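# Insert the loose short pin into the empty block hole

## Task

Take the short pin that is lying free on the table (not the one already seated in a block) and press it fully into the unoccupied hole in the blocks, until it will go no further. Then release it. The pin must stay seated without the robot supporting it. At the end the robot must not be gripping any other loose object. The blocks are not fixed, so the block that has this hole must still be upright, less than about a finger's width from its starting spot, and turned roughly as it started. Finish with both grippers open and moved away.

## Robot and tools

Robot: two xArm6-style arms, left_arm and right_arm, each with six revolute joints and a two-finger parallel gripper. Shared scene frame: origin on the table top midway between the arms, +x out over the table, +z up, left_arm on the +y side. The names left and right refer to the arms, not to image sides. Base roots in the scene frame: left_arm at (-0.029, +0.431, 0) m with quat_wxyz (+1.000, 0, 0, -0.026); right_arm at (-0.024, -0.398, 0) m with quat_wxyz (+0.997, 0, 0, +0.075). Bases may be slightly tilted. Any mounting plates and the metal frame behind the arms are fixed obstacles and count as part of the arm on that side for proximity warnings.

Gripper: fingers point along the gripper's +z axis and close along its y axis. The reported end_effector_position is the pinch point between the closed pads, roughly 2 cm short of the fingertips; closing pushes the tips about 10 mm further along +z. Reported hand positions can be off, more so when the arm is stretched far.

execute_actions(actions, pictures). actions is a list holding zero or one item. An empty list just reports the current state (and includes camera pictures). One action: {"rows": [[...]], "steps": N}, N from 5 to 15 control steps of 1/30 s (default 15). Each row covers one step; if there are fewer rows than steps, the last row repeats. A wait: {"steps": N} with no rows, N up to 300, counted from the previous result; it sends no command. Set "pictures": true to get images with a non-empty call.

Row layout: one flat list of exactly 14 numbers covering both arms every time, even if only one arm should move. First left_arm: waist, shoulder, elbow, forearm roll, wrist pitch, wrist roll, then gripper opening; then the same seven for right_arm. The six joint values are absolute target angles in radians, in the same convention as the Joint positions line, not offsets. Stated ranges (rad): waist -6.283 to 6.283, shoulder -2.059 to 2.094, elbow -3.927 to 0.192, forearm roll -6.283 to 6.283, wrist pitch -1.693 to 3.142, wrist roll -6.283 to 6.283. True ends may differ by up to 0.010 rad. A target more than 0.010 rad beyond an end, and further out than the current angle, makes the whole call refused and nothing is sent. Targets past the real end get clipped there and the result says "joint sent to its limit" (possibly about an earlier action); its absence does not prove more travel exists. Opening is an absolute value from -1 (closed) to +1 (fully open, 0.084 m pad gap).

Motion limits: joint targets advance at most 3.14 rad/s with about 0.16 s of acceleration, all joints of an arm synchronised; each step's target stays within 0.623 rad of the measured angle, and is scaled back if it would put the gripper over 70 mm from its measured position. So distant targets take several calls. The arm keeps heading for the last row sent while you think or wait, until motion settles or a step is HELD. Each result is captured 5 steps before the action ends; those steps run afterwards.

Result lines: per arm, gripper pose (end_effector_position in m, end_effector_quat_wxyz) and linear/angular velocities in the scene frame. Joint positions and Joint velocities give six joint values per arm (rad, rad/s) then pad gap (m, m/s). grip_measured is the measured opening on the command scale. To hold something, command an opening well below grip_measured; lower means harder squeeze, about 24 N per pad maximum. Sending grip_measured back still presses lightly on parts up to about 6 cm wide. "joint command not followed" means the clearance check altered or blocked joint targets on some steps. HELD marks steps where your row was not (fully) sent. MOTOR HOT appears from 65 °C; at 80 °C an OVER-TEMPERATURE FAULT brakes that arm until it cools, so avoid holding loads long. A TORQUE FAULT (load limits in N m: waist 44, shoulder 44, elbow 26.4, forearm roll 26.4, wrist pitch 17.6, wrist roll 17.6, held weight included) stops the arm, backs the joint off, pauses 10 s and drops the rest of the call.

zoom_image(camera, region): camera is cam_left_wrist or cam_right_wrist (each 896x504); region [x0, y0, x1, y1] in pixels from the top-left of the latest full image, at most 504 by 504. Wrist camera frame: +z forward, +x right in image, +y down.

read_manual(section): returns the URDF licence texts ("licences"); it moves nothing.

finished_scene(scene): ends and grades the current scene; pass its number. Irreversible; the goal must already hold stably.

Suggested order: look, locate the loose pin and empty hole with cameras and zoom, open gripper, descend above the pin, close, lift, align over the hole, lower gently and press until it stops, open, retreat, then finish.

Avoid: dropping the pin, slamming or pressing hard into the blocks (they are loose and must not shift or tip), knocking anything off the table, fast hard closes, arms touching each other, and occasional external tugs dislodging a held part.

Each tool is called by a JSON object that holds its "api" and its "payload", one argument or row to a line.

## Session

{"api": "execute_actions", "payload": {
  "actions": []
}}

Scene clock: 0.00 s of 4690.00 s.
left_arm: end_effector_position=(+0.1005, +0.0996, +0.3102) grip_measured=+1.00 end_effector_quat_wxyz=(-0.325, +0.846, -0.380, +0.186) end_effector_velocity=(-0.000, +0.000, -0.001) end_effector_angular_velocity=(+0.002, -0.000, -0.000) | right_arm: end_effector_position=(+0.3141, +0.0433, +0.2663) grip_measured=+1.00 end_effector_quat_wxyz=(-0.064, -0.559, +0.825, +0.051) end_effector_velocity=(+0.000, +0.000, +0.001) end_effector_angular_velocity=(+0.003, -0.000, -0.001)
Joint positions: left_arm=[-1.564 -0.126 -1.135  0.585  1.767 -0.807  0.084] | right_arm=[ 0.71   0.372 -1.747  0.132  1.474  2.791  0.084]
Joint velocities: left_arm=[-0.     0.     0.002 -0.    -0.    -0.     0.   ] | right_arm=[-0.001 -0.002 -0.     0.002 -0.001 -0.     0.   ]

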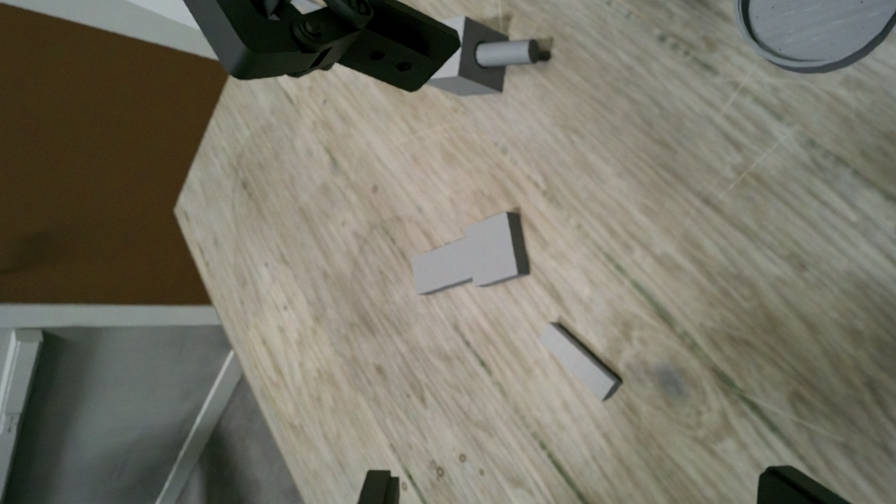

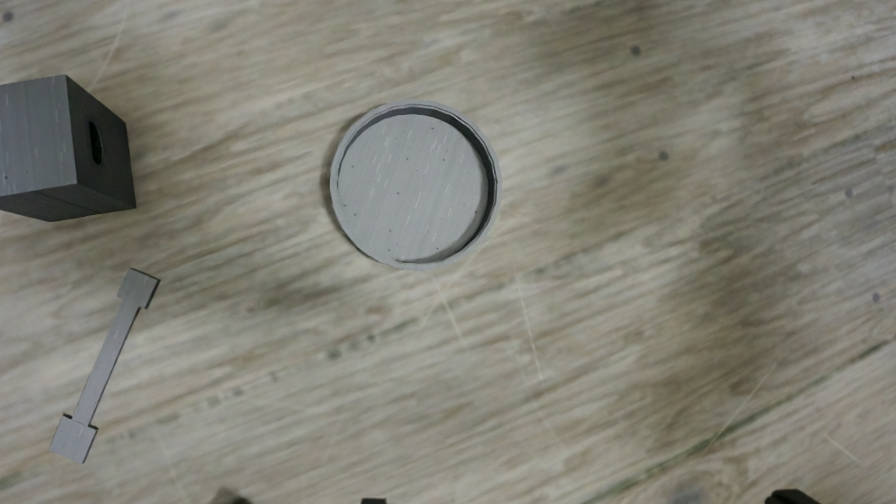

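{"api": "execute_actions", "payload": {
  "actions": [
    {"rows": [[-0.5235,-0.4596,-1.1947,0,1.6543,-0.5755,1, 0.503,-0.2067,-1.4158,0,1.6225,0.653,1]], "steps": 15}
  ]
}}

{"api": "execute_actions", "payload": {
  "actions": [
    {"steps": 30}
  ],
  "pictures": true
}}

Scene clock: 2.23 s of 4690.00 s.
left_arm: end_effector_position=(+0.1600, +0.1513, +0.3523) grip_measured=+1.00 end_effector_quat_wxyz=(-0.153, +0.959, -0.237, +0.035) end_effector_velocity=(+0.306, +0.243, +0.131) end_effector_angular_velocity=(-0.924, +0.598, +1.492) | right_arm: end_effector_position=(+0.3193, -0.0552, +0.3476) grip_measured=+1.00 end_effector_quat_wxyz=(-0.023, -0.679, +0.733, +0.032) end_effector_velocity=(-0.031, -0.375, +0.246) end_effector_angular_velocity=(+0.088, -0.328, +1.581)
Joint positions: left_arm=[-1.111 -0.324 -1.174  0.244  1.701 -0.672  0.084] | right_arm=[ 0.602  0.072 -1.577  0.064  1.551  2.398  0.084]
Joint velocities: left_arm=[ 1.786 -0.477 -0.061 -0.848 -0.159  0.334 -0.   ] | right_arm=[-0.394 -1.087  0.632 -0.25   0.28  -1.946 -0.   ]
Steps of this call (steps 1 to 57: nothing new was sent; steps 58 to 67: the first 10 steps of this action). Readings (joint positions):
58: left_arm=[-1.563 -0.127 -1.135 0.584 1.766 -0.806] | right_arm=[0.710 0.371 -1.746 0.132 1.474 2.790]
59: left_arm=[-1.556 -0.130 -1.135 0.575 1.764 -0.802] | right_arm=[0.708 0.365 -1.740 0.130 1.476 2.780]
61: left_arm=[-1.491 -0.162 -1.138 0.510 1.751 -0.777] | right_arm=[0.689 0.310 -1.700 0.117 1.493 2.714]
65: left_arm=[-1.232 -0.286 -1.167 0.309 1.713 -0.698] | right_arm=[0.629 0.146 -1.620 0.081 1.531 2.518]
67: the state above

Scene clock: 3.23 s of 4690.00 s.
left_arm: end_effector_position=(+0.2500, +0.2497, +0.4000) grip_measured=+1.00 end_effector_quat_wxyz=(-0.000, +1.000, -0.000, -0.000) end_effector_velocity=(+0.001, +0.000, +0.001) end_effector_angular_velocity=(-0.001, -0.002, +0.002) | right_arm: end_effector_position=(+0.3000, -0.1505, +0.3999) grip_measured=+1.00 end_effector_quat_wxyz=(+0.000, +1.000, -0.000, -0.000) end_effector_velocity=(+0.000, -0.000, +0.000) end_effector_angular_velocity=(-0.000, -0.002, +0.004)
Joint positions: left_arm=[-0.524 -0.459 -1.195  0.     1.654 -0.576  0.084] | right_arm=[ 0.503 -0.207 -1.416  0.     1.622  0.653  0.084]
Joint velocities: left_arm=[ 0.002  0.    -0.001 -0.    -0.001 -0.     0.   ] | right_arm=[ 0.    -0.001 -0.    -0.001 -0.    -0.004  0.   ]
Kept back: nothing.
Steps of this call (steps 1 to 5: the last 5 steps of your previous action; steps 6 to 30: the robot went on to your last target). Readings (joint positions):
1: left_arm=[-1.051 -0.339 -1.176 0.217 1.696 -0.661] | right_arm=[0.589 0.036 -1.556 0.056 1.560 2.330]
2: left_arm=[-0.993 -0.353 -1.178 0.193 1.691 -0.652] | right_arm=[0.577 0.001 -1.537 0.048 1.569 2.255]
4: left_arm=[-0.876 -0.378 -1.181 0.145 1.682 -0.633] | right_arm=[0.553 -0.066 -1.498 0.032 1.586 2.081]
8: left_arm=[-0.644 -0.431 -1.189 0.050 1.664 -0.595] | right_arm=[0.519 -0.162 -1.444 0.011 1.610 1.675]
30: the state above

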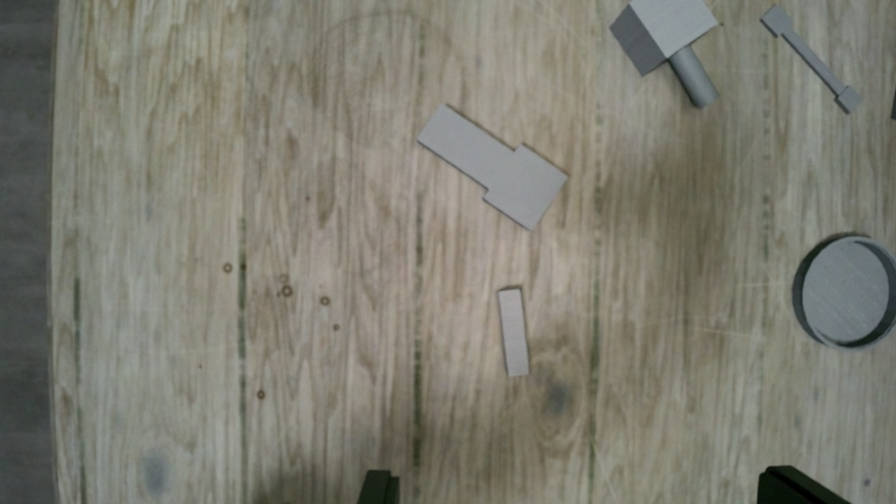

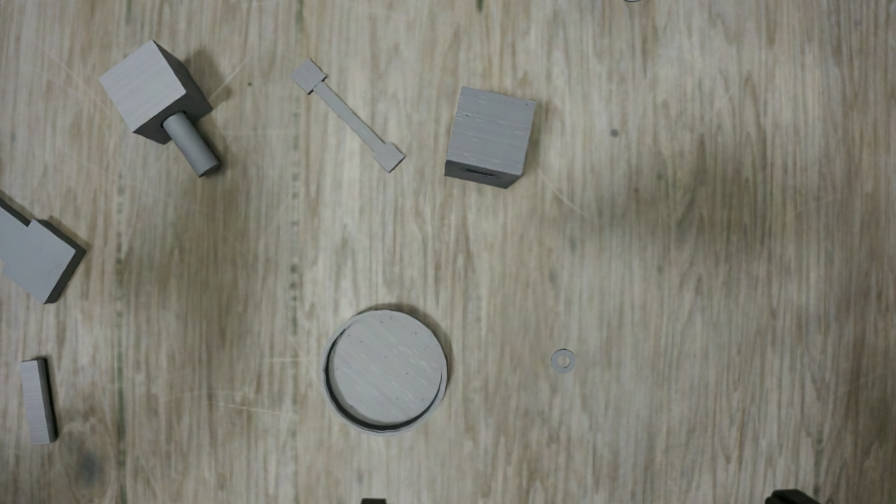

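{"api": "zoom_image", "payload": {
  "camera": "cam_right_wrist",
  "region": [400, 0, 700, 200]
}}

{"api": "zoom_image", "payload": {
  "camera": "cam_left_wrist",
  "region": [400, 80, 700, 400]
}}

Region (400, 0, 700, 200) of cam_right_wrist's 896x504 image, scaled by 1.680, with more detail than that image has.

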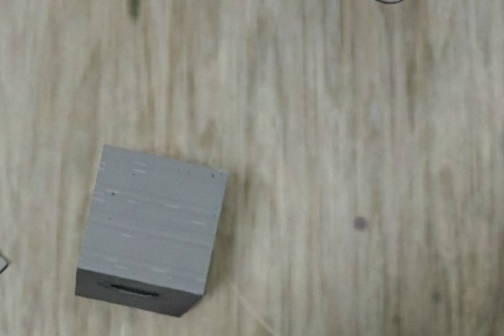

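Region (400, 80, 700, 400) of cam_left_wrist's 896x504 image, scaled by 1.575, with more detail than that image has; it fills the left 472 columns of this view, and the rest is white.

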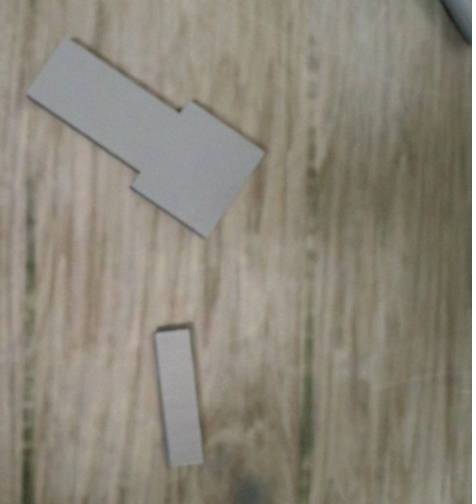

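{"api": "execute_actions", "payload": {
  "actions": [
    {"rows": [[-0.3,-0.4596,-1.1947,0,1.15,-0.35,1, 0.2,-0.2067,-1.4158,0,1.12,0.35,1]], "steps": 15}
  ]
}}

{"api": "execute_actions", "payload": {
  "actions": [
    {"steps": 20}
  ],
  "pictures": true
}}

Scene clock: 4.03 s of 4690.00 s.
left_arm: end_effector_position=(+0.3684, +0.2688, +0.4536) grip_measured=+1.00 end_effector_quat_wxyz=(+0.079, +0.978, -0.000, +0.194) end_effector_velocity=(+0.348, +0.147, +0.242) end_effector_angular_velocity=(-0.285, -1.358, +0.077) | right_arm: end_effector_position=(+0.4253, -0.1931, +0.4447) grip_measured=+1.00 end_effector_quat_wxyz=(-0.077, +0.983, -0.000, +0.168) end_effector_velocity=(+0.435, -0.263, +0.226) end_effector_angular_velocity=(+0.302, -1.390, -0.073)
Joint positions: left_arm=[-0.335 -0.46  -1.195  0.     1.232 -0.387  0.084] | right_arm=[ 0.279 -0.206 -1.416 -0.     1.252  0.43   0.084]
Joint velocities: left_arm=[ 0.621 -0.005 -0.016  0.004 -1.344  0.597  0.   ] | right_arm=[-0.851 -0.002 -0.002 -0.001 -1.386 -0.834  0.   ]
Steps of this call (steps 1 to 14: the robot went on to your last target; steps 15 to 24: the first 10 steps of this action). Readings (joint positions):
15: left_arm=[-0.523 -0.460 -1.195 -0.000 1.653 -0.575] | right_arm=[0.503 -0.207 -1.416 0.000 1.621 0.652]
16: left_arm=[-0.520 -0.460 -1.194 -0.000 1.644 -0.571] | right_arm=[0.498 -0.207 -1.415 0.000 1.612 0.646]
18: left_arm=[-0.491 -0.459 -1.193 -0.001 1.575 -0.539] | right_arm=[0.460 -0.206 -1.414 0.001 1.544 0.605]
22: left_arm=[-0.383 -0.459 -1.195 0.000 1.339 -0.435] | right_arm=[0.336 -0.206 -1.416 -0.000 1.346 0.486]
24: the state above

Scene clock: 4.70 s of 4690.00 s.
left_arm: end_effector_position=(+0.3884, +0.2774, +0.4680) grip_measured=+1.00 end_effector_quat_wxyz=(+0.086, +0.968, -0.001, +0.234) end_effector_velocity=(+0.000, +0.000, +0.001) end_effector_angular_velocity=(-0.001, -0.002, +0.002) | right_arm: end_effector_position=(+0.4641, -0.2201, +0.4677) grip_measured=+1.00 end_effector_quat_wxyz=(-0.085, +0.969, +0.000, +0.233) end_effector_velocity=(+0.001, -0.001, -0.000) end_effector_angular_velocity=(-0.000, +0.000, -0.002)
Joint positions: left_arm=[-0.3   -0.46  -1.195 -0.     1.15  -0.35   0.084] | right_arm=[ 0.2   -0.207 -1.416  0.     1.12   0.35   0.084]
Joint velocities: left_arm=[ 0.001  0.001 -0.002  0.    -0.    -0.001  0.   ] | right_arm=[-0.001  0.001 -0.    -0.    -0.001  0.     0.   ]
Kept back: nothing.
Steps of this call (steps 1 to 5: the last 5 steps of your previous action; steps 6 to 20: the robot went on to your last target). Readings (joint positions):
1: left_arm=[-0.318 -0.460 -1.196 0.000 1.194 -0.370] | right_arm=[0.251 -0.206 -1.416 -0.000 1.207 0.403]
2: left_arm=[-0.307 -0.460 -1.197 0.000 1.172 -0.360] | right_arm=[0.227 -0.207 -1.416 -0.000 1.170 0.380]
4: left_arm=[-0.301 -0.460 -1.196 0.000 1.156 -0.353] | right_arm=[0.204 -0.207 -1.417 -0.000 1.133 0.358]
8: left_arm=[-0.301 -0.459 -1.194 -0.000 1.151 -0.350] | right_arm=[0.201 -0.207 -1.415 0.000 1.122 0.351]
20: the state above

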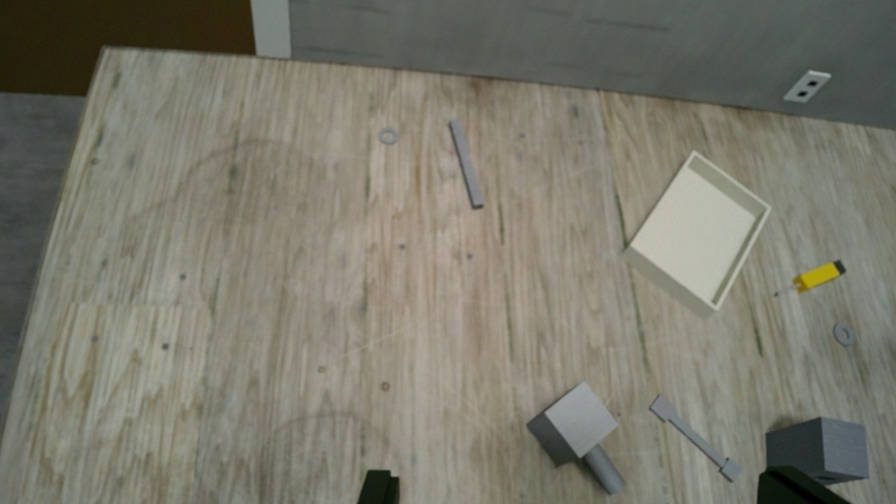

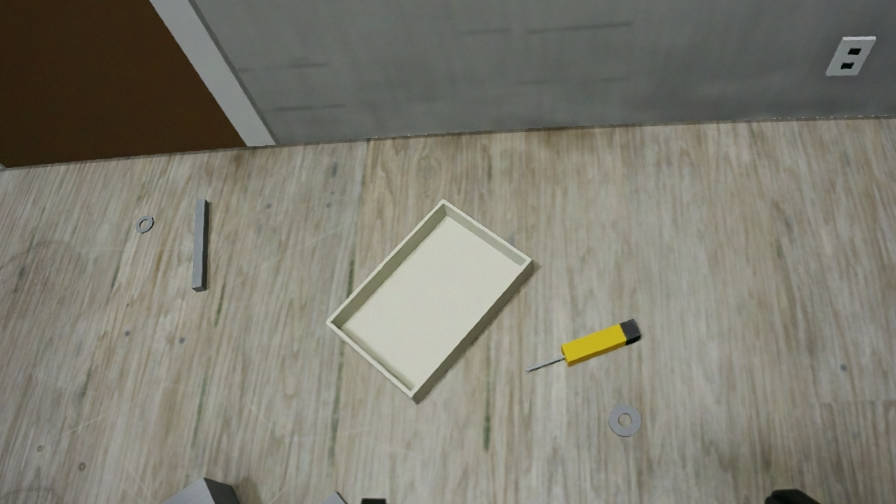

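No round pin out there; check the near region.

{"api": "execute_actions", "payload": {
  "actions": [
    {"rows": [[-0.5235,-0.4596,-1.1947,0,2.1,-0.5755,1, 0.35,-0.2067,-1.4158,0,2.1,0.5,1]], "steps": 15}
  ]
}}

{"api": "execute_actions", "payload": {
  "actions": [
    {"steps": 25}
  ],
  "pictures": true
}}

Scene clock: 5.30 s of 4690.00 s.
left_arm: end_effector_position=(+0.2731, +0.2710, +0.4025) grip_measured=+1.00 end_effector_quat_wxyz=(+0.008, +1.000, -0.001, +0.016) end_effector_velocity=(-0.506, +0.118, -0.169) end_effector_angular_velocity=(+0.932, +1.787, +0.000) | right_arm: end_effector_position=(+0.3503, -0.2211, +0.4015) grip_measured=+1.00 end_effector_quat_wxyz=(-0.005, +1.000, +0.001, +0.011) end_effector_velocity=(-0.507, -0.124, -0.165) end_effector_angular_velocity=(-0.868, +1.847, +0.000)
Joint positions: left_arm=[-0.435 -0.459 -1.194 -0.     1.618 -0.485  0.084] | right_arm=[ 0.292 -0.206 -1.415  0.     1.597  0.441  0.084]
Joint velocities: left_arm=[-0.388 -0.002 -0.004  0.001  2.022 -0.388 -0.   ] | right_arm=[ 0.253 -0.003 -0.005 -0.001  2.048  0.253  0.   ]
Steps of this call (steps 1 to 8: the robot went on to your last target; steps 9 to 18: the first 10 steps of this action). Readings (joint positions):
9: left_arm=[-0.300 -0.460 -1.195 0.000 1.151 -0.350] | right_arm=[0.200 -0.207 -1.416 -0.000 1.121 0.350]
10: left_arm=[-0.303 -0.460 -1.195 0.000 1.161 -0.354] | right_arm=[0.202 -0.207 -1.416 -0.000 1.131 0.353]
12: left_arm=[-0.327 -0.460 -1.197 0.000 1.230 -0.379] | right_arm=[0.217 -0.207 -1.418 -0.000 1.200 0.369]
16: left_arm=[-0.406 -0.459 -1.194 -0.000 1.484 -0.456] | right_arm=[0.273 -0.206 -1.415 0.000 1.461 0.422]
18: the state above

Scene clock: 6.13 s of 4690.00 s.
left_arm: end_effector_position=(+0.1530, +0.3129, +0.3918) grip_measured=+1.00 end_effector_quat_wxyz=(-0.120, +0.975, -0.000, -0.185) end_effector_velocity=(-0.000, +0.000, -0.000) end_effector_angular_velocity=(+0.001, +0.002, +0.002) | right_arm: end_effector_position=(+0.2251, -0.2623, +0.3932) grip_measured=+1.00 end_effector_quat_wxyz=(+0.113, +0.972, -0.000, -0.207) end_effector_velocity=(-0.000, +0.000, +0.000) end_effector_angular_velocity=(-0.000, +0.001, +0.001)
Joint positions: left_arm=[-0.523 -0.46  -1.195  0.     2.1   -0.575  0.084] | right_arm=[ 0.35  -0.207 -1.416 -0.     2.1    0.5    0.084]
Joint velocities: left_arm=[ 0.001 -0.     0.001 -0.     0.002 -0.001  0.   ] | right_arm=[ 0.001 -0.     0.     0.     0.001  0.    -0.   ]
Kept back: nothing.
Steps of this call (steps 1 to 5: the last 5 steps of your previous action; steps 6 to 25: the robot went on to your last target). Readings (joint positions):
1: left_arm=[-0.447 -0.459 -1.194 -0.000 1.686 -0.498] | right_arm=[0.300 -0.206 -1.415 0.000 1.666 0.449]
2: left_arm=[-0.460 -0.459 -1.194 -0.000 1.754 -0.510] | right_arm=[0.308 -0.206 -1.415 0.000 1.735 0.457]
4: left_arm=[-0.485 -0.459 -1.194 -0.000 1.891 -0.536] | right_arm=[0.324 -0.206 -1.415 0.000 1.873 0.473]
8: left_arm=[-0.520 -0.460 -1.194 -0.000 2.076 -0.571] | right_arm=[0.347 -0.207 -1.415 0.000 2.072 0.497]
25: the state above

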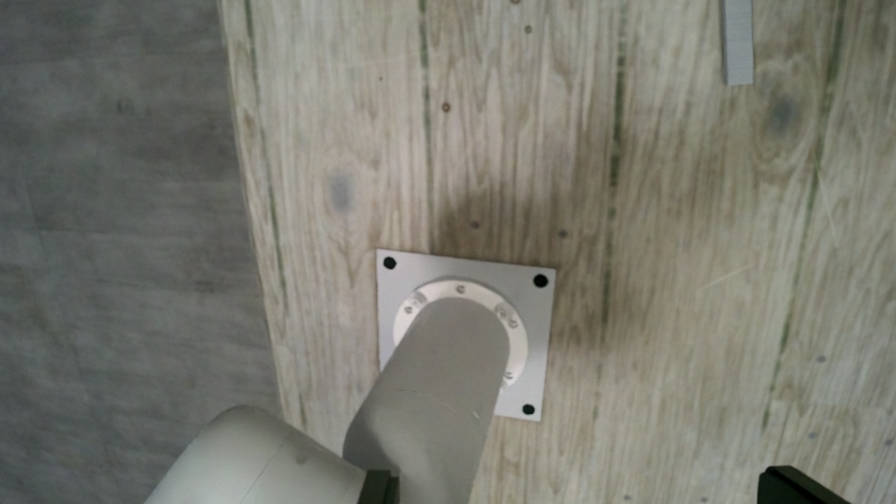

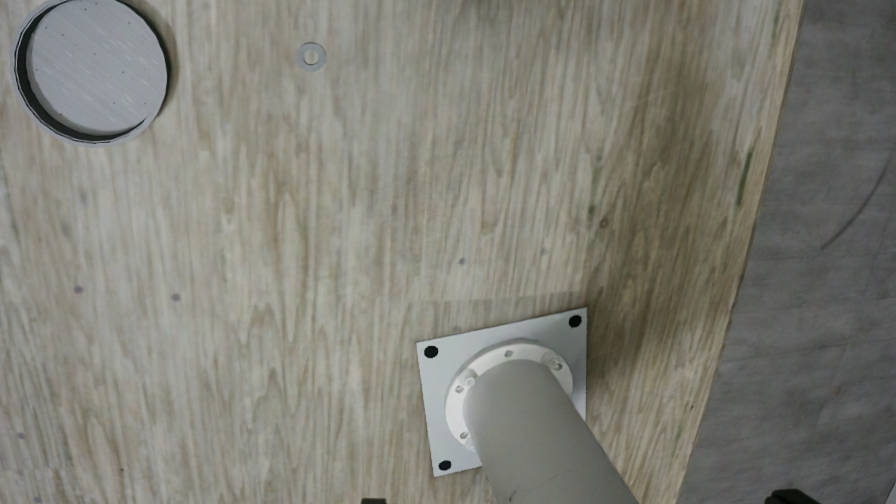

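{"api": "execute_actions", "payload": {
  "actions": [
    {"rows": [[-1.3144,-0.2067,-1.4158,0,1.6225,-1.366,1, 0.357,0.226,-0.187,0,-0.839,0.0,1]], "steps": 15}
  ]
}}

{"api": "execute_actions", "payload": {
  "actions": [
    {"steps": 45}
  ],
  "pictures": true
}}

Scene clock: 7.43 s of 4690.00 s.
left_arm: end_effector_position=(+0.1565, +0.1825, +0.3913) grip_measured=+1.00 end_effector_quat_wxyz=(-0.092, +0.993, -0.000, -0.069) end_effector_velocity=(-0.156, -0.496, +0.013) end_effector_angular_velocity=(-0.385, -0.662, -0.058) | right_arm: end_effector_position=(+0.2382, -0.2542, +0.2519) grip_measured=+1.00 end_effector_quat_wxyz=(+0.124, +0.945, +0.090, -0.287) end_effector_velocity=(-0.064, -0.032, -0.529) end_effector_angular_velocity=(+0.039, +0.647, +0.476)
Joint positions: left_arm=[-0.877 -0.336 -1.302  0.     1.868 -0.93   0.084] | right_arm=[ 0.353 -0.044 -1.149 -0.     1.83   0.313  0.084]
Joint velocities: left_arm=[-1.356  0.4   -0.354 -0.003 -0.751 -1.334  0.   ] | right_arm=[ 0.009  0.527  1.075  0.    -1.054 -0.581 -0.   ]
Steps of this call (steps 1 to 15: the robot went on to your last target; steps 16 to 29: nothing new was sent; steps 30 to 39: the first 10 steps of this action). Readings (joint positions):
30: left_arm=[-0.524 -0.459 -1.195 0.000 2.099 -0.577] | right_arm=[0.350 -0.206 -1.415 -0.000 2.099 0.499]
31: left_arm=[-0.532 -0.457 -1.198 0.001 2.092 -0.587] | right_arm=[0.350 -0.203 -1.409 -0.000 2.089 0.491]
33: left_arm=[-0.596 -0.432 -1.222 0.001 2.042 -0.654] | right_arm=[0.351 -0.169 -1.359 -0.000 2.031 0.445]
37: left_arm=[-0.785 -0.363 -1.278 0.000 1.919 -0.839] | right_arm=[0.352 -0.080 -1.218 -0.000 1.899 0.354]
39: the state above

Scene clock: 18.03 s of 4690.00 s.
left_arm: end_effector_position=(+0.0537, +0.0314, +0.4000) grip_measured=+1.00 end_effector_quat_wxyz=(+0.000, +1.000, -0.001, -0.000) end_effector_velocity=(+0.000, -0.000, +0.001) end_effector_angular_velocity=(-0.002, -0.000, -0.000) | right_arm: end_effector_position=(+0.1433, -0.3057, +0.0179) grip_measured=+1.00 end_effector_quat_wxyz=(+0.100, +0.914, +0.200, -0.339) end_effector_velocity=(-0.000, -0.000, -0.000) end_effector_angular_velocity=(-0.001, +0.000, +0.001)
Joint positions: left_arm=[-1.314 -0.207 -1.416  0.     1.622 -1.366  0.084] | right_arm=[ 0.354  0.145 -0.552  0.001  1.129  0.073  0.084]
Joint velocities: left_arm=[ 0.001 -0.001 -0.001 -0.    -0.     0.001 -0.   ] | right_arm=[ 0.     0.001  0.    -0.001  0.    -0.     0.   ]
TORQUE FAULT: the external load on joint 3 (elbow) of the right arm reached its load limit, and that arm stopped for 10 seconds. A torque fault stops only its own arm. That arm's remaining commands of this call were not run. Joint 3 (elbow) of that arm moved back by up to 3 degrees. That arm holds there, with its grip as last carried out, and accepts commands again: back off and push less far. That arm stops again, at the same cost, whenever a joint's load reaches its limit.
Kept back: nothing.
The stop of the right arm began at step 18 of this call (marked STOPPED below). From that step on that arm followed nothing that you had sent. Nothing is kept back now, and the robot has no last target.
Steps of this call (steps 1 to 5: the last 5 steps of your previous action; steps 6 to 45: the robot went on to your last target; steps 46 to 318: the stop continued). Readings (joint positions):
1: left_arm=[-0.922 -0.322 -1.314 -0.000 1.843 -0.974] | right_arm=[0.353 -0.027 -1.112 0.000 1.794 0.294]
2: left_arm=[-0.966 -0.309 -1.325 -0.000 1.818 -1.018] | right_arm=[0.353 -0.011 -1.076 0.000 1.758 0.276]
4: left_arm=[-1.052 -0.284 -1.347 -0.000 1.770 -1.103] | right_arm=[0.354 0.019 -1.001 0.000 1.684 0.242]
8: left_arm=[-1.216 -0.236 -1.390 -0.000 1.678 -1.267] | right_arm=[0.354 0.069 -0.845 0.000 1.528 0.183]
18: left_arm=[-1.312 -0.208 -1.416 0.000 1.623 -1.365] | right_arm=[0.353 0.137 -0.508 0.002 1.135 0.070] STOPPED (the right arm)
318: the state above

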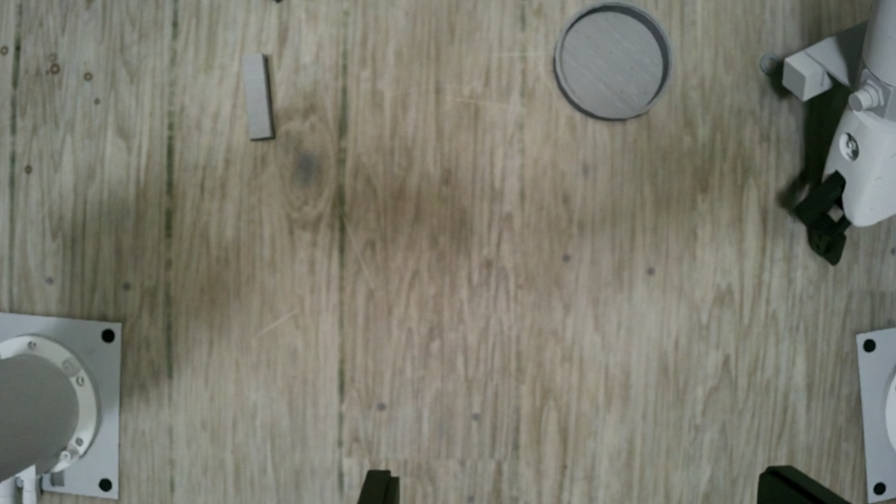

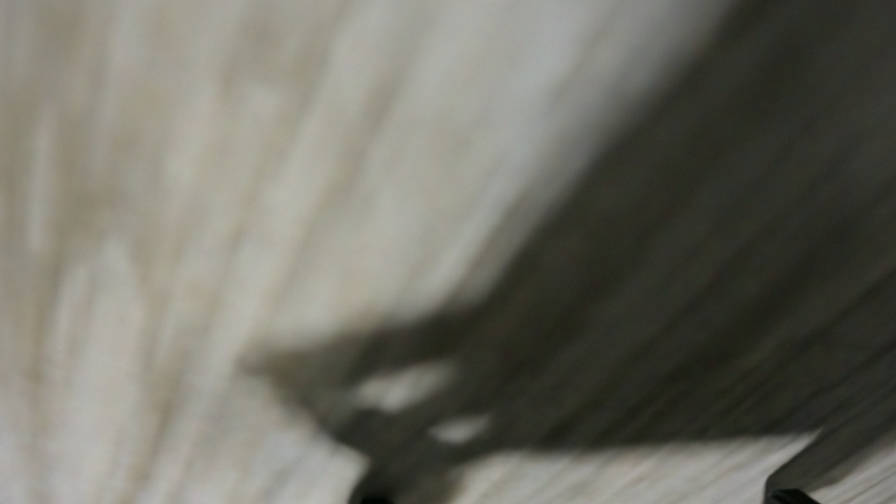

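{"api": "execute_actions", "payload": {
  "actions": [
    {"rows": [[-1.3144,-0.2067,-1.4158,0,1.6225,-1.366,1, 0.357,-0.2,-0.9,0,1.129,0.0,1]], "steps": 15}
  ]
}}

{"api": "execute_actions", "payload": {
  "actions": [
    {"rows": [[-1.3144,-0.2067,-1.4158,0,1.6225,-1.366,1, 0.357,-0.2,-0.9,0,0.3,0.0,1]], "steps": 15}
  ]
}}

Scene clock: 18.70 s of 4690.00 s.
left_arm: end_effector_position=(+0.0537, +0.0314, +0.4000) grip_measured=+1.00 end_effector_quat_wxyz=(+0.000, +1.000, -0.001, -0.000) end_effector_velocity=(-0.001, -0.000, +0.000) end_effector_angular_velocity=(-0.000, +0.000, -0.001) | right_arm: end_effector_position=(+0.2689, -0.2362, +0.1108) grip_measured=+1.00 end_effector_quat_wxyz=(+0.041, +0.960, +0.232, -0.150) end_effector_velocity=(+0.371, +0.208, +0.452) end_effector_angular_velocity=(+0.725, -1.218, +0.151)
Joint positions: left_arm=[-1.314 -0.207 -1.416 -0.     1.622 -1.366  0.084] | right_arm=[ 0.356 -0.052 -0.757  0.     1.121  0.032  0.084]
Joint velocities: left_arm=[-0.001  0.    -0.    -0.    -0.    -0.    -0.   ] | right_arm=[ 0.007 -0.716 -0.716 -0.002  0.016 -0.15   0.   ]
Steps of this call (steps 1 to 10: nothing new was sent; steps 11 to 20: the first 10 steps of this action). Readings (joint positions):
11: left_arm=[-1.314 -0.207 -1.416 0.000 1.622 -1.366] | right_arm=[0.354 0.145 -0.552 0.001 1.129 0.073]
12: left_arm=[-1.314 -0.207 -1.416 0.000 1.622 -1.366] | right_arm=[0.354 0.138 -0.557 0.001 1.128 0.071]
14: left_arm=[-1.314 -0.207 -1.416 -0.000 1.622 -1.366] | right_arm=[0.354 0.093 -0.604 0.001 1.124 0.061]
18: left_arm=[-1.314 -0.207 -1.416 -0.000 1.623 -1.366] | right_arm=[0.355 -0.004 -0.709 0.000 1.120 0.042]
20: the state above

Scene clock: 19.20 s of 4690.00 s.
left_arm: end_effector_position=(+0.0537, +0.0314, +0.4000) grip_measured=+1.00 end_effector_quat_wxyz=(+0.000, +1.000, -0.001, -0.000) end_effector_velocity=(-0.000, +0.000, -0.001) end_effector_angular_velocity=(+0.002, +0.000, -0.000) | right_arm: end_effector_position=(+0.4251, -0.1490, +0.2727) grip_measured=+1.00 end_effector_quat_wxyz=(-0.056, +0.944, +0.244, +0.214) end_effector_velocity=(+0.345, +0.192, +0.374) end_effector_angular_velocity=(+0.990, -1.786, +0.004)
Joint positions: left_arm=[-1.314 -0.207 -1.416  0.     1.623 -1.366  0.084] | right_arm=[ 0.357 -0.195 -0.895  0.     0.645  0.001  0.084]
Joint velocities: left_arm=[-0.001 -0.     0.002  0.     0.    -0.    -0.   ] | right_arm=[-0.    -0.017 -0.021  0.001 -2.004 -0.005  0.   ]
Steps of this call (steps 1 to 5: the last 5 steps of your previous action; steps 6 to 15: the first 10 steps of this action). Readings (joint positions):
6: left_arm=[-1.314 -0.207 -1.416 0.000 1.623 -1.366] | right_arm=[0.357 -0.186 -0.888 -0.000 1.126 0.004]
7: left_arm=[-1.314 -0.207 -1.416 -0.000 1.622 -1.366] | right_arm=[0.357 -0.195 -0.897 -0.000 1.116 0.003]
9: left_arm=[-1.314 -0.207 -1.416 0.000 1.622 -1.366] | right_arm=[0.357 -0.196 -0.895 -0.000 1.049 0.002]
13: left_arm=[-1.314 -0.207 -1.416 0.000 1.622 -1.366] | right_arm=[0.357 -0.194 -0.892 0.000 0.780 0.001]
15: the state above

{"api": "execute_actions", "payload": {
  "actions": [
    {"rows": [[-1.3144,-0.2067,-1.4158,0,1.6225,-1.366,1, 0.357,0.013,-0.5435,0,-0.27,0.0,1]], "steps": 15}
  ]
}}

{"api": "execute_actions", "payload": {
  "actions": [
    {"rows": [[-1.3144,-0.2067,-1.4158,0,1.6225,-1.366,1, 0.357,0.226,-0.187,0,-0.839,0.0,1]], "steps": 15}
  ]
}}

{"api": "execute_actions", "payload": {
  "actions": [
    {"steps": 15}
  ],
  "pictures": true
}}

Scene clock: 19.87 s of 4690.00 s.
left_arm: end_effector_position=(+0.0537, +0.0314, +0.4000) grip_measured=+1.00 end_effector_quat_wxyz=(+0.000, +1.000, -0.001, -0.000) end_effector_velocity=(-0.000, -0.000, -0.000) end_effector_angular_velocity=(+0.001, +0.000, -0.000) | right_arm: end_effector_position=(+0.4590, -0.1301, +0.2218) grip_measured=+1.00 end_effector_quat_wxyz=(-0.097, +0.893, +0.231, +0.375) end_effector_velocity=(-0.140, -0.078, -0.464) end_effector_angular_velocity=(+0.013, -0.027, +0.001)
Joint positions: left_arm=[-1.314 -0.207 -1.416 -0.     1.622 -1.366  0.084] | right_arm=[ 0.357 -0.052 -0.654  0.    -0.088  0.     0.084]
Joint velocities: left_arm=[-0.     0.001 -0.    -0.     0.     0.     0.   ] | right_arm=[-0.     0.594  0.997 -0.001 -1.621 -0.001 -0.   ]
Steps of this call (steps 1 to 5: the last 5 steps of your previous action; steps 6 to 10: the robot went on to your last target; steps 11 to 20: the first 10 steps of this action). Readings (joint positions):
11: left_arm=[-1.314 -0.207 -1.416 -0.000 1.622 -1.366] | right_arm=[0.357 -0.199 -0.898 -0.000 0.301 0.000]
12: left_arm=[-1.314 -0.207 -1.416 -0.000 1.622 -1.366] | right_arm=[0.357 -0.196 -0.894 -0.000 0.290 0.000]
14: left_arm=[-1.314 -0.207 -1.416 -0.000 1.622 -1.366] | right_arm=[0.357 -0.173 -0.857 -0.000 0.219 0.000]
18: left_arm=[-1.314 -0.207 -1.416 0.000 1.622 -1.366] | right_arm=[0.357 -0.091 -0.719 0.000 0.018 -0.000]
20: the state above

Scene clock: 20.37 s of 4690.00 s.
left_arm: end_effector_position=(+0.0537, +0.0314, +0.4000) grip_measured=+1.00 end_effector_quat_wxyz=(+0.000, +1.000, -0.001, -0.000) end_effector_velocity=(+0.000, +0.000, +0.001) end_effector_angular_velocity=(-0.002, -0.000, -0.000) | right_arm: end_effector_position=(+0.3705, -0.1793, +0.0874) grip_measured=+1.00 end_effector_quat_wxyz=(-0.098, +0.892, +0.231, +0.377) end_effector_velocity=(-0.347, -0.192, -0.275) end_effector_angular_velocity=(-0.018, +0.033, +0.001)
Joint positions: left_arm=[-1.314 -0.207 -1.416 -0.     1.622 -1.366  0.084] | right_arm=[ 0.357  0.166 -0.287 -0.    -0.68  -0.     0.084]
Joint velocities: left_arm=[ 0.    -0.002 -0.001  0.     0.     0.    -0.   ] | right_arm=[-0.001  0.639  1.071 -0.002 -1.672  0.     0.   ]
Steps of this call (steps 1 to 5: the last 5 steps of your previous action; steps 6 to 15: the first 10 steps of this action). Readings (joint positions):
6: left_arm=[-1.314 -0.207 -1.416 0.000 1.622 -1.366] | right_arm=[0.357 0.014 -0.543 0.000 -0.264 -0.000]
7: left_arm=[-1.314 -0.207 -1.416 0.000 1.623 -1.366] | right_arm=[0.357 0.015 -0.540 -0.000 -0.278 0.000]
9: left_arm=[-1.314 -0.207 -1.416 -0.000 1.622 -1.366] | right_arm=[0.357 0.037 -0.504 -0.000 -0.351 0.000]
13: left_arm=[-1.314 -0.207 -1.416 0.000 1.622 -1.366] | right_arm=[0.357 0.124 -0.357 0.000 -0.567 -0.000]
15: the state above

Scene clock: 20.87 s of 4690.00 s.
left_arm: end_effector_position=(+0.0537, +0.0314, +0.4000) grip_measured=+1.00 end_effector_quat_wxyz=(+0.000, +1.000, -0.001, -0.000) end_effector_velocity=(-0.000, -0.000, -0.000) end_effector_angular_velocity=(+0.001, -0.000, -0.000) | right_arm: end_effector_position=(+0.3377, -0.1975, +0.0668) grip_measured=+1.00 end_effector_quat_wxyz=(-0.098, +0.891, +0.231, +0.378) end_effector_velocity=(-0.003, -0.001, -0.003) end_effector_angular_velocity=(-0.004, +0.008, +0.002)
Joint positions: left_arm=[-1.314 -0.207 -1.416 -0.     1.622 -1.366  0.084] | right_arm=[ 0.357  0.225 -0.188 -0.    -0.839  0.     0.084]
Joint velocities: left_arm=[-0.  0.  0.  0. -0.  0.  0.] | right_arm=[ 0.     0.003  0.007 -0.001 -0.001  0.    -0.   ]
Kept back: nothing.
Steps of this call (steps 1 to 5: the last 5 steps of your previous action; steps 6 to 15: the robot went on to your last target). Readings (joint positions):
1: left_arm=[-1.314 -0.207 -1.416 0.000 1.622 -1.366] | right_arm=[0.357 0.187 -0.252 0.000 -0.733 -0.000]
2: left_arm=[-1.314 -0.207 -1.416 0.000 1.622 -1.366] | right_arm=[0.357 0.205 -0.222 0.000 -0.777 -0.000]
4: left_arm=[-1.314 -0.207 -1.416 -0.000 1.622 -1.366] | right_arm=[0.357 0.223 -0.191 0.000 -0.822 -0.000]
8: left_arm=[-1.314 -0.207 -1.416 0.000 1.622 -1.366] | right_arm=[0.357 0.225 -0.190 -0.000 -0.838 0.000]
15: the state above

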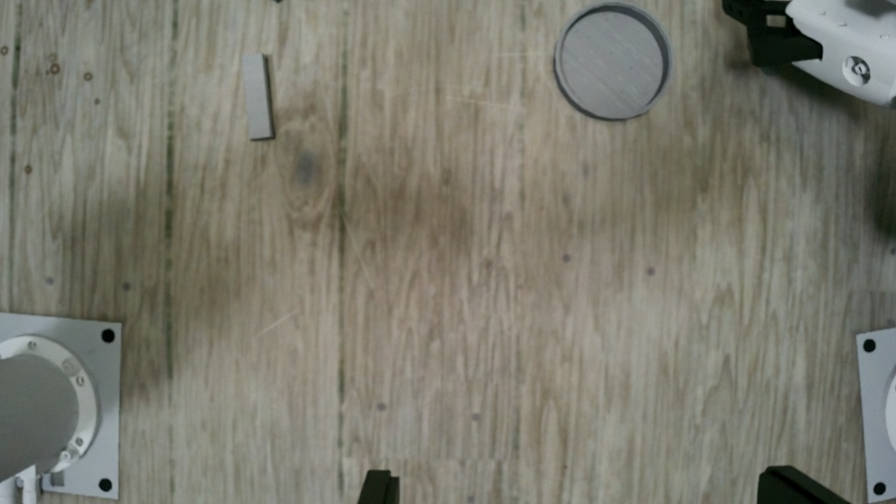

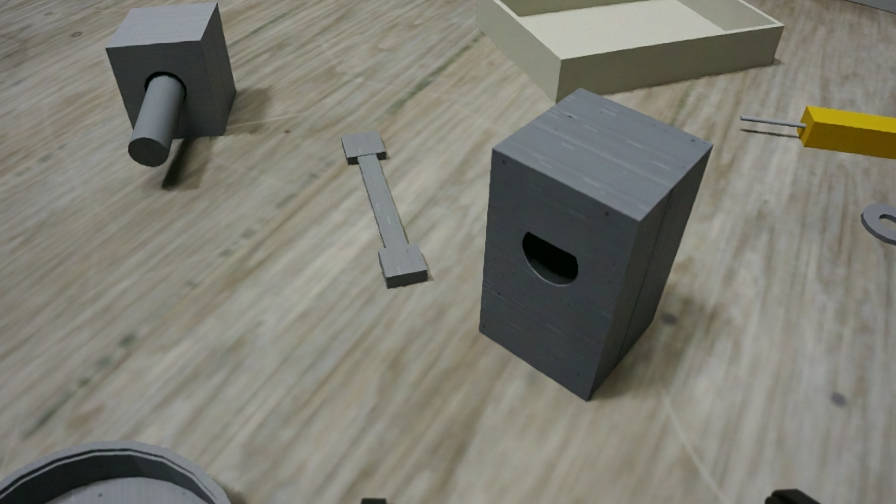

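{"api": "execute_actions", "payload": {
  "actions": [
    {"rows": [[-0.75,-0.3,-1.3,0,1.6,-0.8,1, 0.36,0.0,-0.55,0,-0.27,0.2,1]], "steps": 15}
  ]
}}

{"api": "execute_actions", "payload": {
  "actions": [
    {"rows": [[-0.2,-0.46,-1.195,0,1.654,-0.25,1, 0.55,-0.2,-1.0,0,0.3,0.5,1]], "steps": 15}
  ]
}}

{"api": "execute_actions", "payload": {
  "actions": [
    {"rows": [[0.3,-0.46,-1.195,0,1.654,0.25,1, 0.8,0.1,-1.5,0,0.85,0.8,1]], "steps": 15}
  ]
}}

{"api": "execute_actions", "payload": {
  "actions": [
    {"rows": [[0.3,-0.46,-1.195,0,1.654,0.25,1, 1.036,0.5,-1.9,0,1.29,1.081,1]], "steps": 15}
  ]
}}

{"api": "execute_actions", "payload": {
  "actions": [
    {"rows": [[0.3,-0.46,-1.195,0,1.654,0.25,1, 1.036,0.8195,-2.1092,0,1.2897,1.081,1]], "steps": 15}
  ]
}}

{"api": "execute_actions", "payload": {
  "actions": [
    {"steps": 15}
  ],
  "pictures": true
}}

Scene clock: 24.20 s of 4690.00 s.
left_arm: end_effector_position=(+0.1732, +0.0935, +0.3945) grip_measured=+1.00 end_effector_quat_wxyz=(-0.000, +1.000, -0.001, +0.000) end_effector_velocity=(+0.412, +0.314, -0.021) end_effector_angular_velocity=(-0.002, -0.003, +0.013) | right_arm: end_effector_position=(+0.4183, -0.1515, +0.1415) grip_measured=+1.00 end_effector_quat_wxyz=(-0.127, +0.903, +0.167, +0.376) end_effector_velocity=(+0.265, +0.153, +0.390) end_effector_angular_velocity=(+0.386, +0.138, -0.372)
Joint positions: left_arm=[-0.979 -0.262 -1.347  0.     1.609 -1.03   0.084] | right_arm=[ 0.359  0.065 -0.447 -0.    -0.434  0.142  0.084]
Joint velocities: left_arm=[ 1.307 -0.218  0.265  0.002 -0.05   1.294 -0.   ] | right_arm=[ 0.009 -0.634 -1.011  0.     1.577  0.555 -0.   ]
Steps of this call (steps 1 to 15: the robot went on to your last target; steps 16 to 90: nothing new was sent; steps 91 to 100: the first 10 steps of this action). Readings (joint positions):
91: left_arm=[-1.314 -0.207 -1.416 -0.000 1.622 -1.365] | right_arm=[0.357 0.226 -0.187 0.000 -0.838 0.000]
92: left_arm=[-1.306 -0.208 -1.414 -0.001 1.622 -1.355] | right_arm=[0.357 0.223 -0.192 0.000 -0.828 0.004]
94: left_arm=[-1.244 -0.218 -1.400 -0.001 1.619 -1.289] | right_arm=[0.357 0.198 -0.231 0.000 -0.758 0.028]
98: left_arm=[-1.066 -0.247 -1.365 0.000 1.612 -1.116] | right_arm=[0.359 0.108 -0.379 -0.000 -0.541 0.105]
100: the state above

Scene clock: 24.70 s of 4690.00 s.
left_arm: end_effector_position=(+0.2863, +0.2770, +0.3978) grip_measured=+1.00 end_effector_quat_wxyz=(+0.000, +1.000, -0.001, +0.000) end_effector_velocity=(+0.102, +0.496, +0.021) end_effector_angular_velocity=(-0.002, -0.007, +0.013) | right_arm: end_effector_position=(+0.4494, -0.0634, +0.2995) grip_measured=+1.00 end_effector_quat_wxyz=(-0.197, +0.902, +0.113, +0.368) end_effector_velocity=(-0.047, +0.247, +0.491) end_effector_angular_velocity=(+0.495, +0.107, -0.005)
Joint positions: left_arm=[-0.402 -0.402 -1.234  0.     1.635 -0.452  0.084] | right_arm=[ 0.466 -0.109 -0.798 -0.     0.045  0.366  0.084]
Joint velocities: left_arm=[ 1.399 -0.404  0.269  0.001  0.128  1.386  0.   ] | right_arm=[ 0.395 -0.421 -0.944  0.     1.167  0.614  0.   ]
Steps of this call (steps 1 to 5: the last 5 steps of your previous action; steps 6 to 15: the first 10 steps of this action). Readings (joint positions):
6: left_arm=[-0.761 -0.299 -1.303 0.001 1.601 -0.816] | right_arm=[0.360 -0.001 -0.550 -0.000 -0.275 0.199]
7: left_arm=[-0.746 -0.302 -1.300 0.000 1.603 -0.797] | right_arm=[0.363 -0.002 -0.554 0.000 -0.261 0.205]
9: left_arm=[-0.679 -0.320 -1.285 -0.001 1.610 -0.725] | right_arm=[0.384 -0.021 -0.599 0.001 -0.193 0.240]
13: left_arm=[-0.494 -0.375 -1.252 -0.000 1.627 -0.544] | right_arm=[0.439 -0.081 -0.735 0.000 -0.034 0.325]
15: the state above

Scene clock: 25.20 s of 4690.00 s.
left_arm: end_effector_position=(+0.3016, +0.4719, +0.4000) grip_measured=+1.00 end_effector_quat_wxyz=(-0.000, +1.000, -0.001, +0.000) end_effector_velocity=(-0.062, +0.485, +0.001) end_effector_angular_velocity=(+0.006, -0.002, +0.035) | right_arm: end_effector_position=(+0.3638, +0.0903, +0.3905) grip_measured=+1.00 end_effector_quat_wxyz=(-0.222, +0.950, +0.076, +0.207) end_effector_velocity=(-0.300, +0.345, -0.059) end_effector_angular_velocity=(-0.451, +0.960, +0.053)
Joint positions: left_arm=[ 0.176 -0.459 -1.195  0.     1.654  0.126  0.084] | right_arm=[ 0.75   0.042 -1.398 -0.     0.739  0.739  0.084]
Joint velocities: left_arm=[ 1.463 -0.008  0.003  0.005  0.003  1.428  0.   ] | right_arm=[ 0.721  0.846 -1.396 -0.002  1.501  0.818 -0.   ]
Steps of this call (steps 1 to 5: the last 5 steps of your previous action; steps 6 to 15: the first 10 steps of this action). Readings (joint positions):
6: left_arm=[-0.205 -0.460 -1.198 0.001 1.653 -0.258] | right_arm=[0.540 -0.189 -0.977 -0.000 0.266 0.483]
7: left_arm=[-0.195 -0.460 -1.197 -0.000 1.654 -0.244] | right_arm=[0.551 -0.192 -1.005 -0.000 0.299 0.500]
9: left_arm=[-0.128 -0.459 -1.196 -0.001 1.654 -0.173] | right_arm=[0.592 -0.154 -1.095 0.000 0.401 0.556]
13: left_arm=[0.076 -0.458 -1.196 -0.000 1.654 0.028] | right_arm=[0.699 -0.019 -1.298 -0.000 0.629 0.680]
15: the state above

Scene clock: 25.70 s of 4690.00 s.
left_arm: end_effector_position=(+0.2938, +0.5121, +0.4003) grip_measured=+1.00 end_effector_quat_wxyz=(-0.000, +1.000, -0.002, +0.001) end_effector_velocity=(-0.000, +0.002, -0.001) end_effector_angular_velocity=(+0.000, +0.002, +0.004) | right_arm: end_effector_position=(+0.2552, +0.1771, +0.2999) grip_measured=+1.00 end_effector_quat_wxyz=(-0.100, +0.992, +0.058, +0.056) end_effector_velocity=(-0.386, +0.183, -0.328) end_effector_angular_velocity=(-1.000, +0.683, -0.081)
Joint positions: left_arm=[ 0.299 -0.46  -1.195 -0.     1.654  0.25   0.084] | right_arm=[ 0.969  0.389 -1.787 -0.     1.167  1.003  0.084]
Joint velocities: left_arm=[ 0.005  0.002  0.     0.001 -0.     0.001  0.   ] | right_arm=[ 0.668  1.105 -1.113  0.002  1.206  0.769  0.   ]
Steps of this call (steps 1 to 5: the last 5 steps of your previous action; steps 6 to 15: the first 10 steps of this action). Readings (joint positions):
6: left_arm=[0.297 -0.460 -1.195 0.000 1.654 0.247] | right_arm=[0.799 0.100 -1.497 -0.000 0.848 0.799]
7: left_arm=[0.298 -0.460 -1.195 -0.000 1.654 0.248] | right_arm=[0.802 0.107 -1.508 -0.000 0.859 0.806]
9: left_arm=[0.298 -0.460 -1.195 -0.000 1.654 0.249] | right_arm=[0.833 0.161 -1.572 -0.000 0.924 0.848]
13: left_arm=[0.299 -0.460 -1.195 -0.000 1.654 0.250] | right_arm=[0.925 0.316 -1.714 -0.000 1.087 0.951]
15: the state above

Scene clock: 26.20 s of 4690.00 s.
left_arm: end_effector_position=(+0.2937, +0.5124, +0.4003) grip_measured=+1.00 end_effector_quat_wxyz=(-0.000, +1.000, -0.001, +0.000) end_effector_velocity=(+0.000, +0.000, -0.000) end_effector_angular_velocity=(-0.000, +0.001, +0.001) | right_arm: end_effector_position=(+0.2269, +0.2190, +0.1503) grip_measured=+1.00 end_effector_quat_wxyz=(+0.004, +0.999, +0.052, -0.002) end_effector_velocity=(-0.009, -0.001, -0.278) end_effector_angular_velocity=(-0.319, +0.131, +0.008)
Joint positions: left_arm=[ 0.3   -0.46  -1.195 -0.     1.654  0.25   0.084] | right_arm=[ 1.035  0.805 -2.087  0.     1.29   1.081  0.084]
Joint velocities: left_arm=[ 0.     0.001 -0.     0.    -0.    -0.    -0.   ] | right_arm=[ 0.011  0.569 -0.242  0.001  0.018  0.003 -0.   ]
Steps of this call (steps 1 to 5: the last 5 steps of your previous action; steps 6 to 15: the first 10 steps of this action). Readings (joint positions):
6: left_arm=[0.300 -0.460 -1.195 -0.000 1.654 0.250] | right_arm=[1.037 0.502 -1.894 0.000 1.287 1.079]
7: left_arm=[0.300 -0.460 -1.195 -0.000 1.654 0.250] | right_arm=[1.036 0.508 -1.905 -0.000 1.288 1.079]
9: left_arm=[0.300 -0.460 -1.195 -0.000 1.654 0.250] | right_arm=[1.034 0.563 -1.959 -0.000 1.287 1.080]
13: left_arm=[0.300 -0.460 -1.195 -0.000 1.654 0.250] | right_arm=[1.034 0.744 -2.055 -0.000 1.289 1.080]
15: the state above

Scene clock: 26.70 s of 4690.00 s.
left_arm: end_effector_position=(+0.2937, +0.5124, +0.4003) grip_measured=+1.00 end_effector_quat_wxyz=(-0.000, +1.000, -0.001, +0.000) end_effector_velocity=(+0.000, +0.000, -0.001) end_effector_angular_velocity=(-0.000, +0.002, +0.001) | right_arm: end_effector_position=(+0.2278, +0.2235, +0.1503) grip_measured=+1.00 end_effector_quat_wxyz=(-0.000, +0.999, +0.052, +0.000) end_effector_velocity=(+0.001, +0.002, +0.002) end_effector_angular_velocity=(+0.005, -0.002, +0.000)
Joint positions: left_arm=[ 0.3   -0.46  -1.195 -0.     1.654  0.25   0.084] | right_arm=[ 1.036  0.819 -2.109 -0.     1.29   1.081  0.084]
Joint velocities: left_arm=[ 0.     0.002  0.     0.    -0.    -0.    -0.   ] | right_arm=[-0.     0.001 -0.005  0.001 -0.001 -0.001  0.   ]
Kept back: nothing.
Steps of this call (steps 1 to 5: the last 5 steps of your previous action; steps 6 to 15: the robot went on to your last target). Readings (joint positions):
1: left_arm=[0.300 -0.460 -1.195 -0.000 1.654 0.250] | right_arm=[1.035 0.818 -2.093 0.000 1.291 1.081]
2: left_arm=[0.300 -0.460 -1.195 -0.000 1.654 0.250] | right_arm=[1.035 0.823 -2.097 0.000 1.291 1.081]
4: left_arm=[0.300 -0.460 -1.195 -0.000 1.654 0.250] | right_arm=[1.036 0.820 -2.107 0.000 1.290 1.081]
8: left_arm=[0.300 -0.460 -1.195 -0.000 1.654 0.250] | right_arm=[1.036 0.815 -2.113 -0.000 1.289 1.081]
15: the state above

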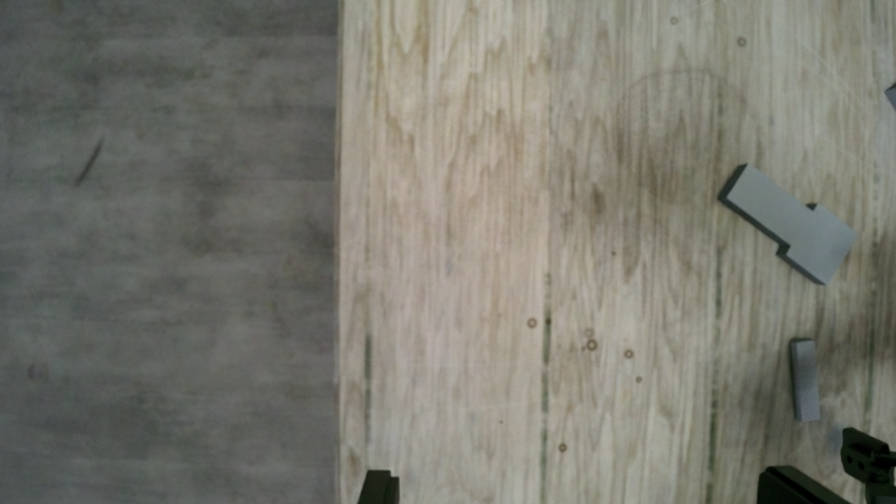

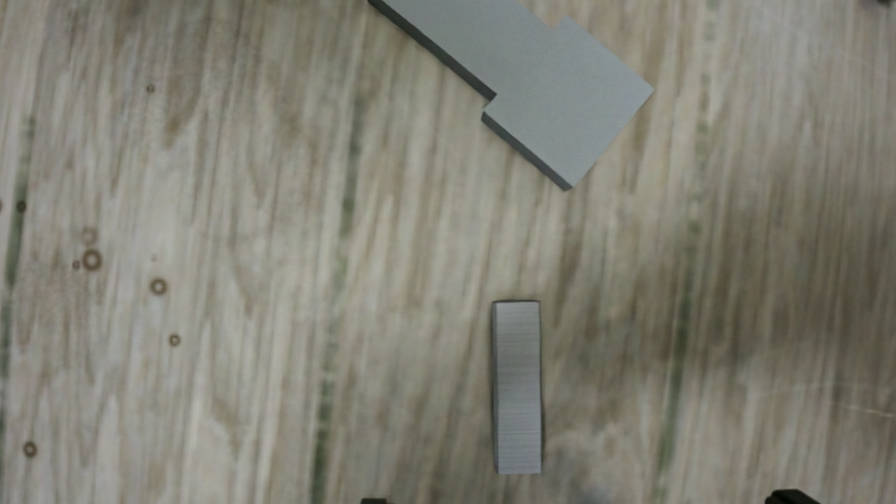

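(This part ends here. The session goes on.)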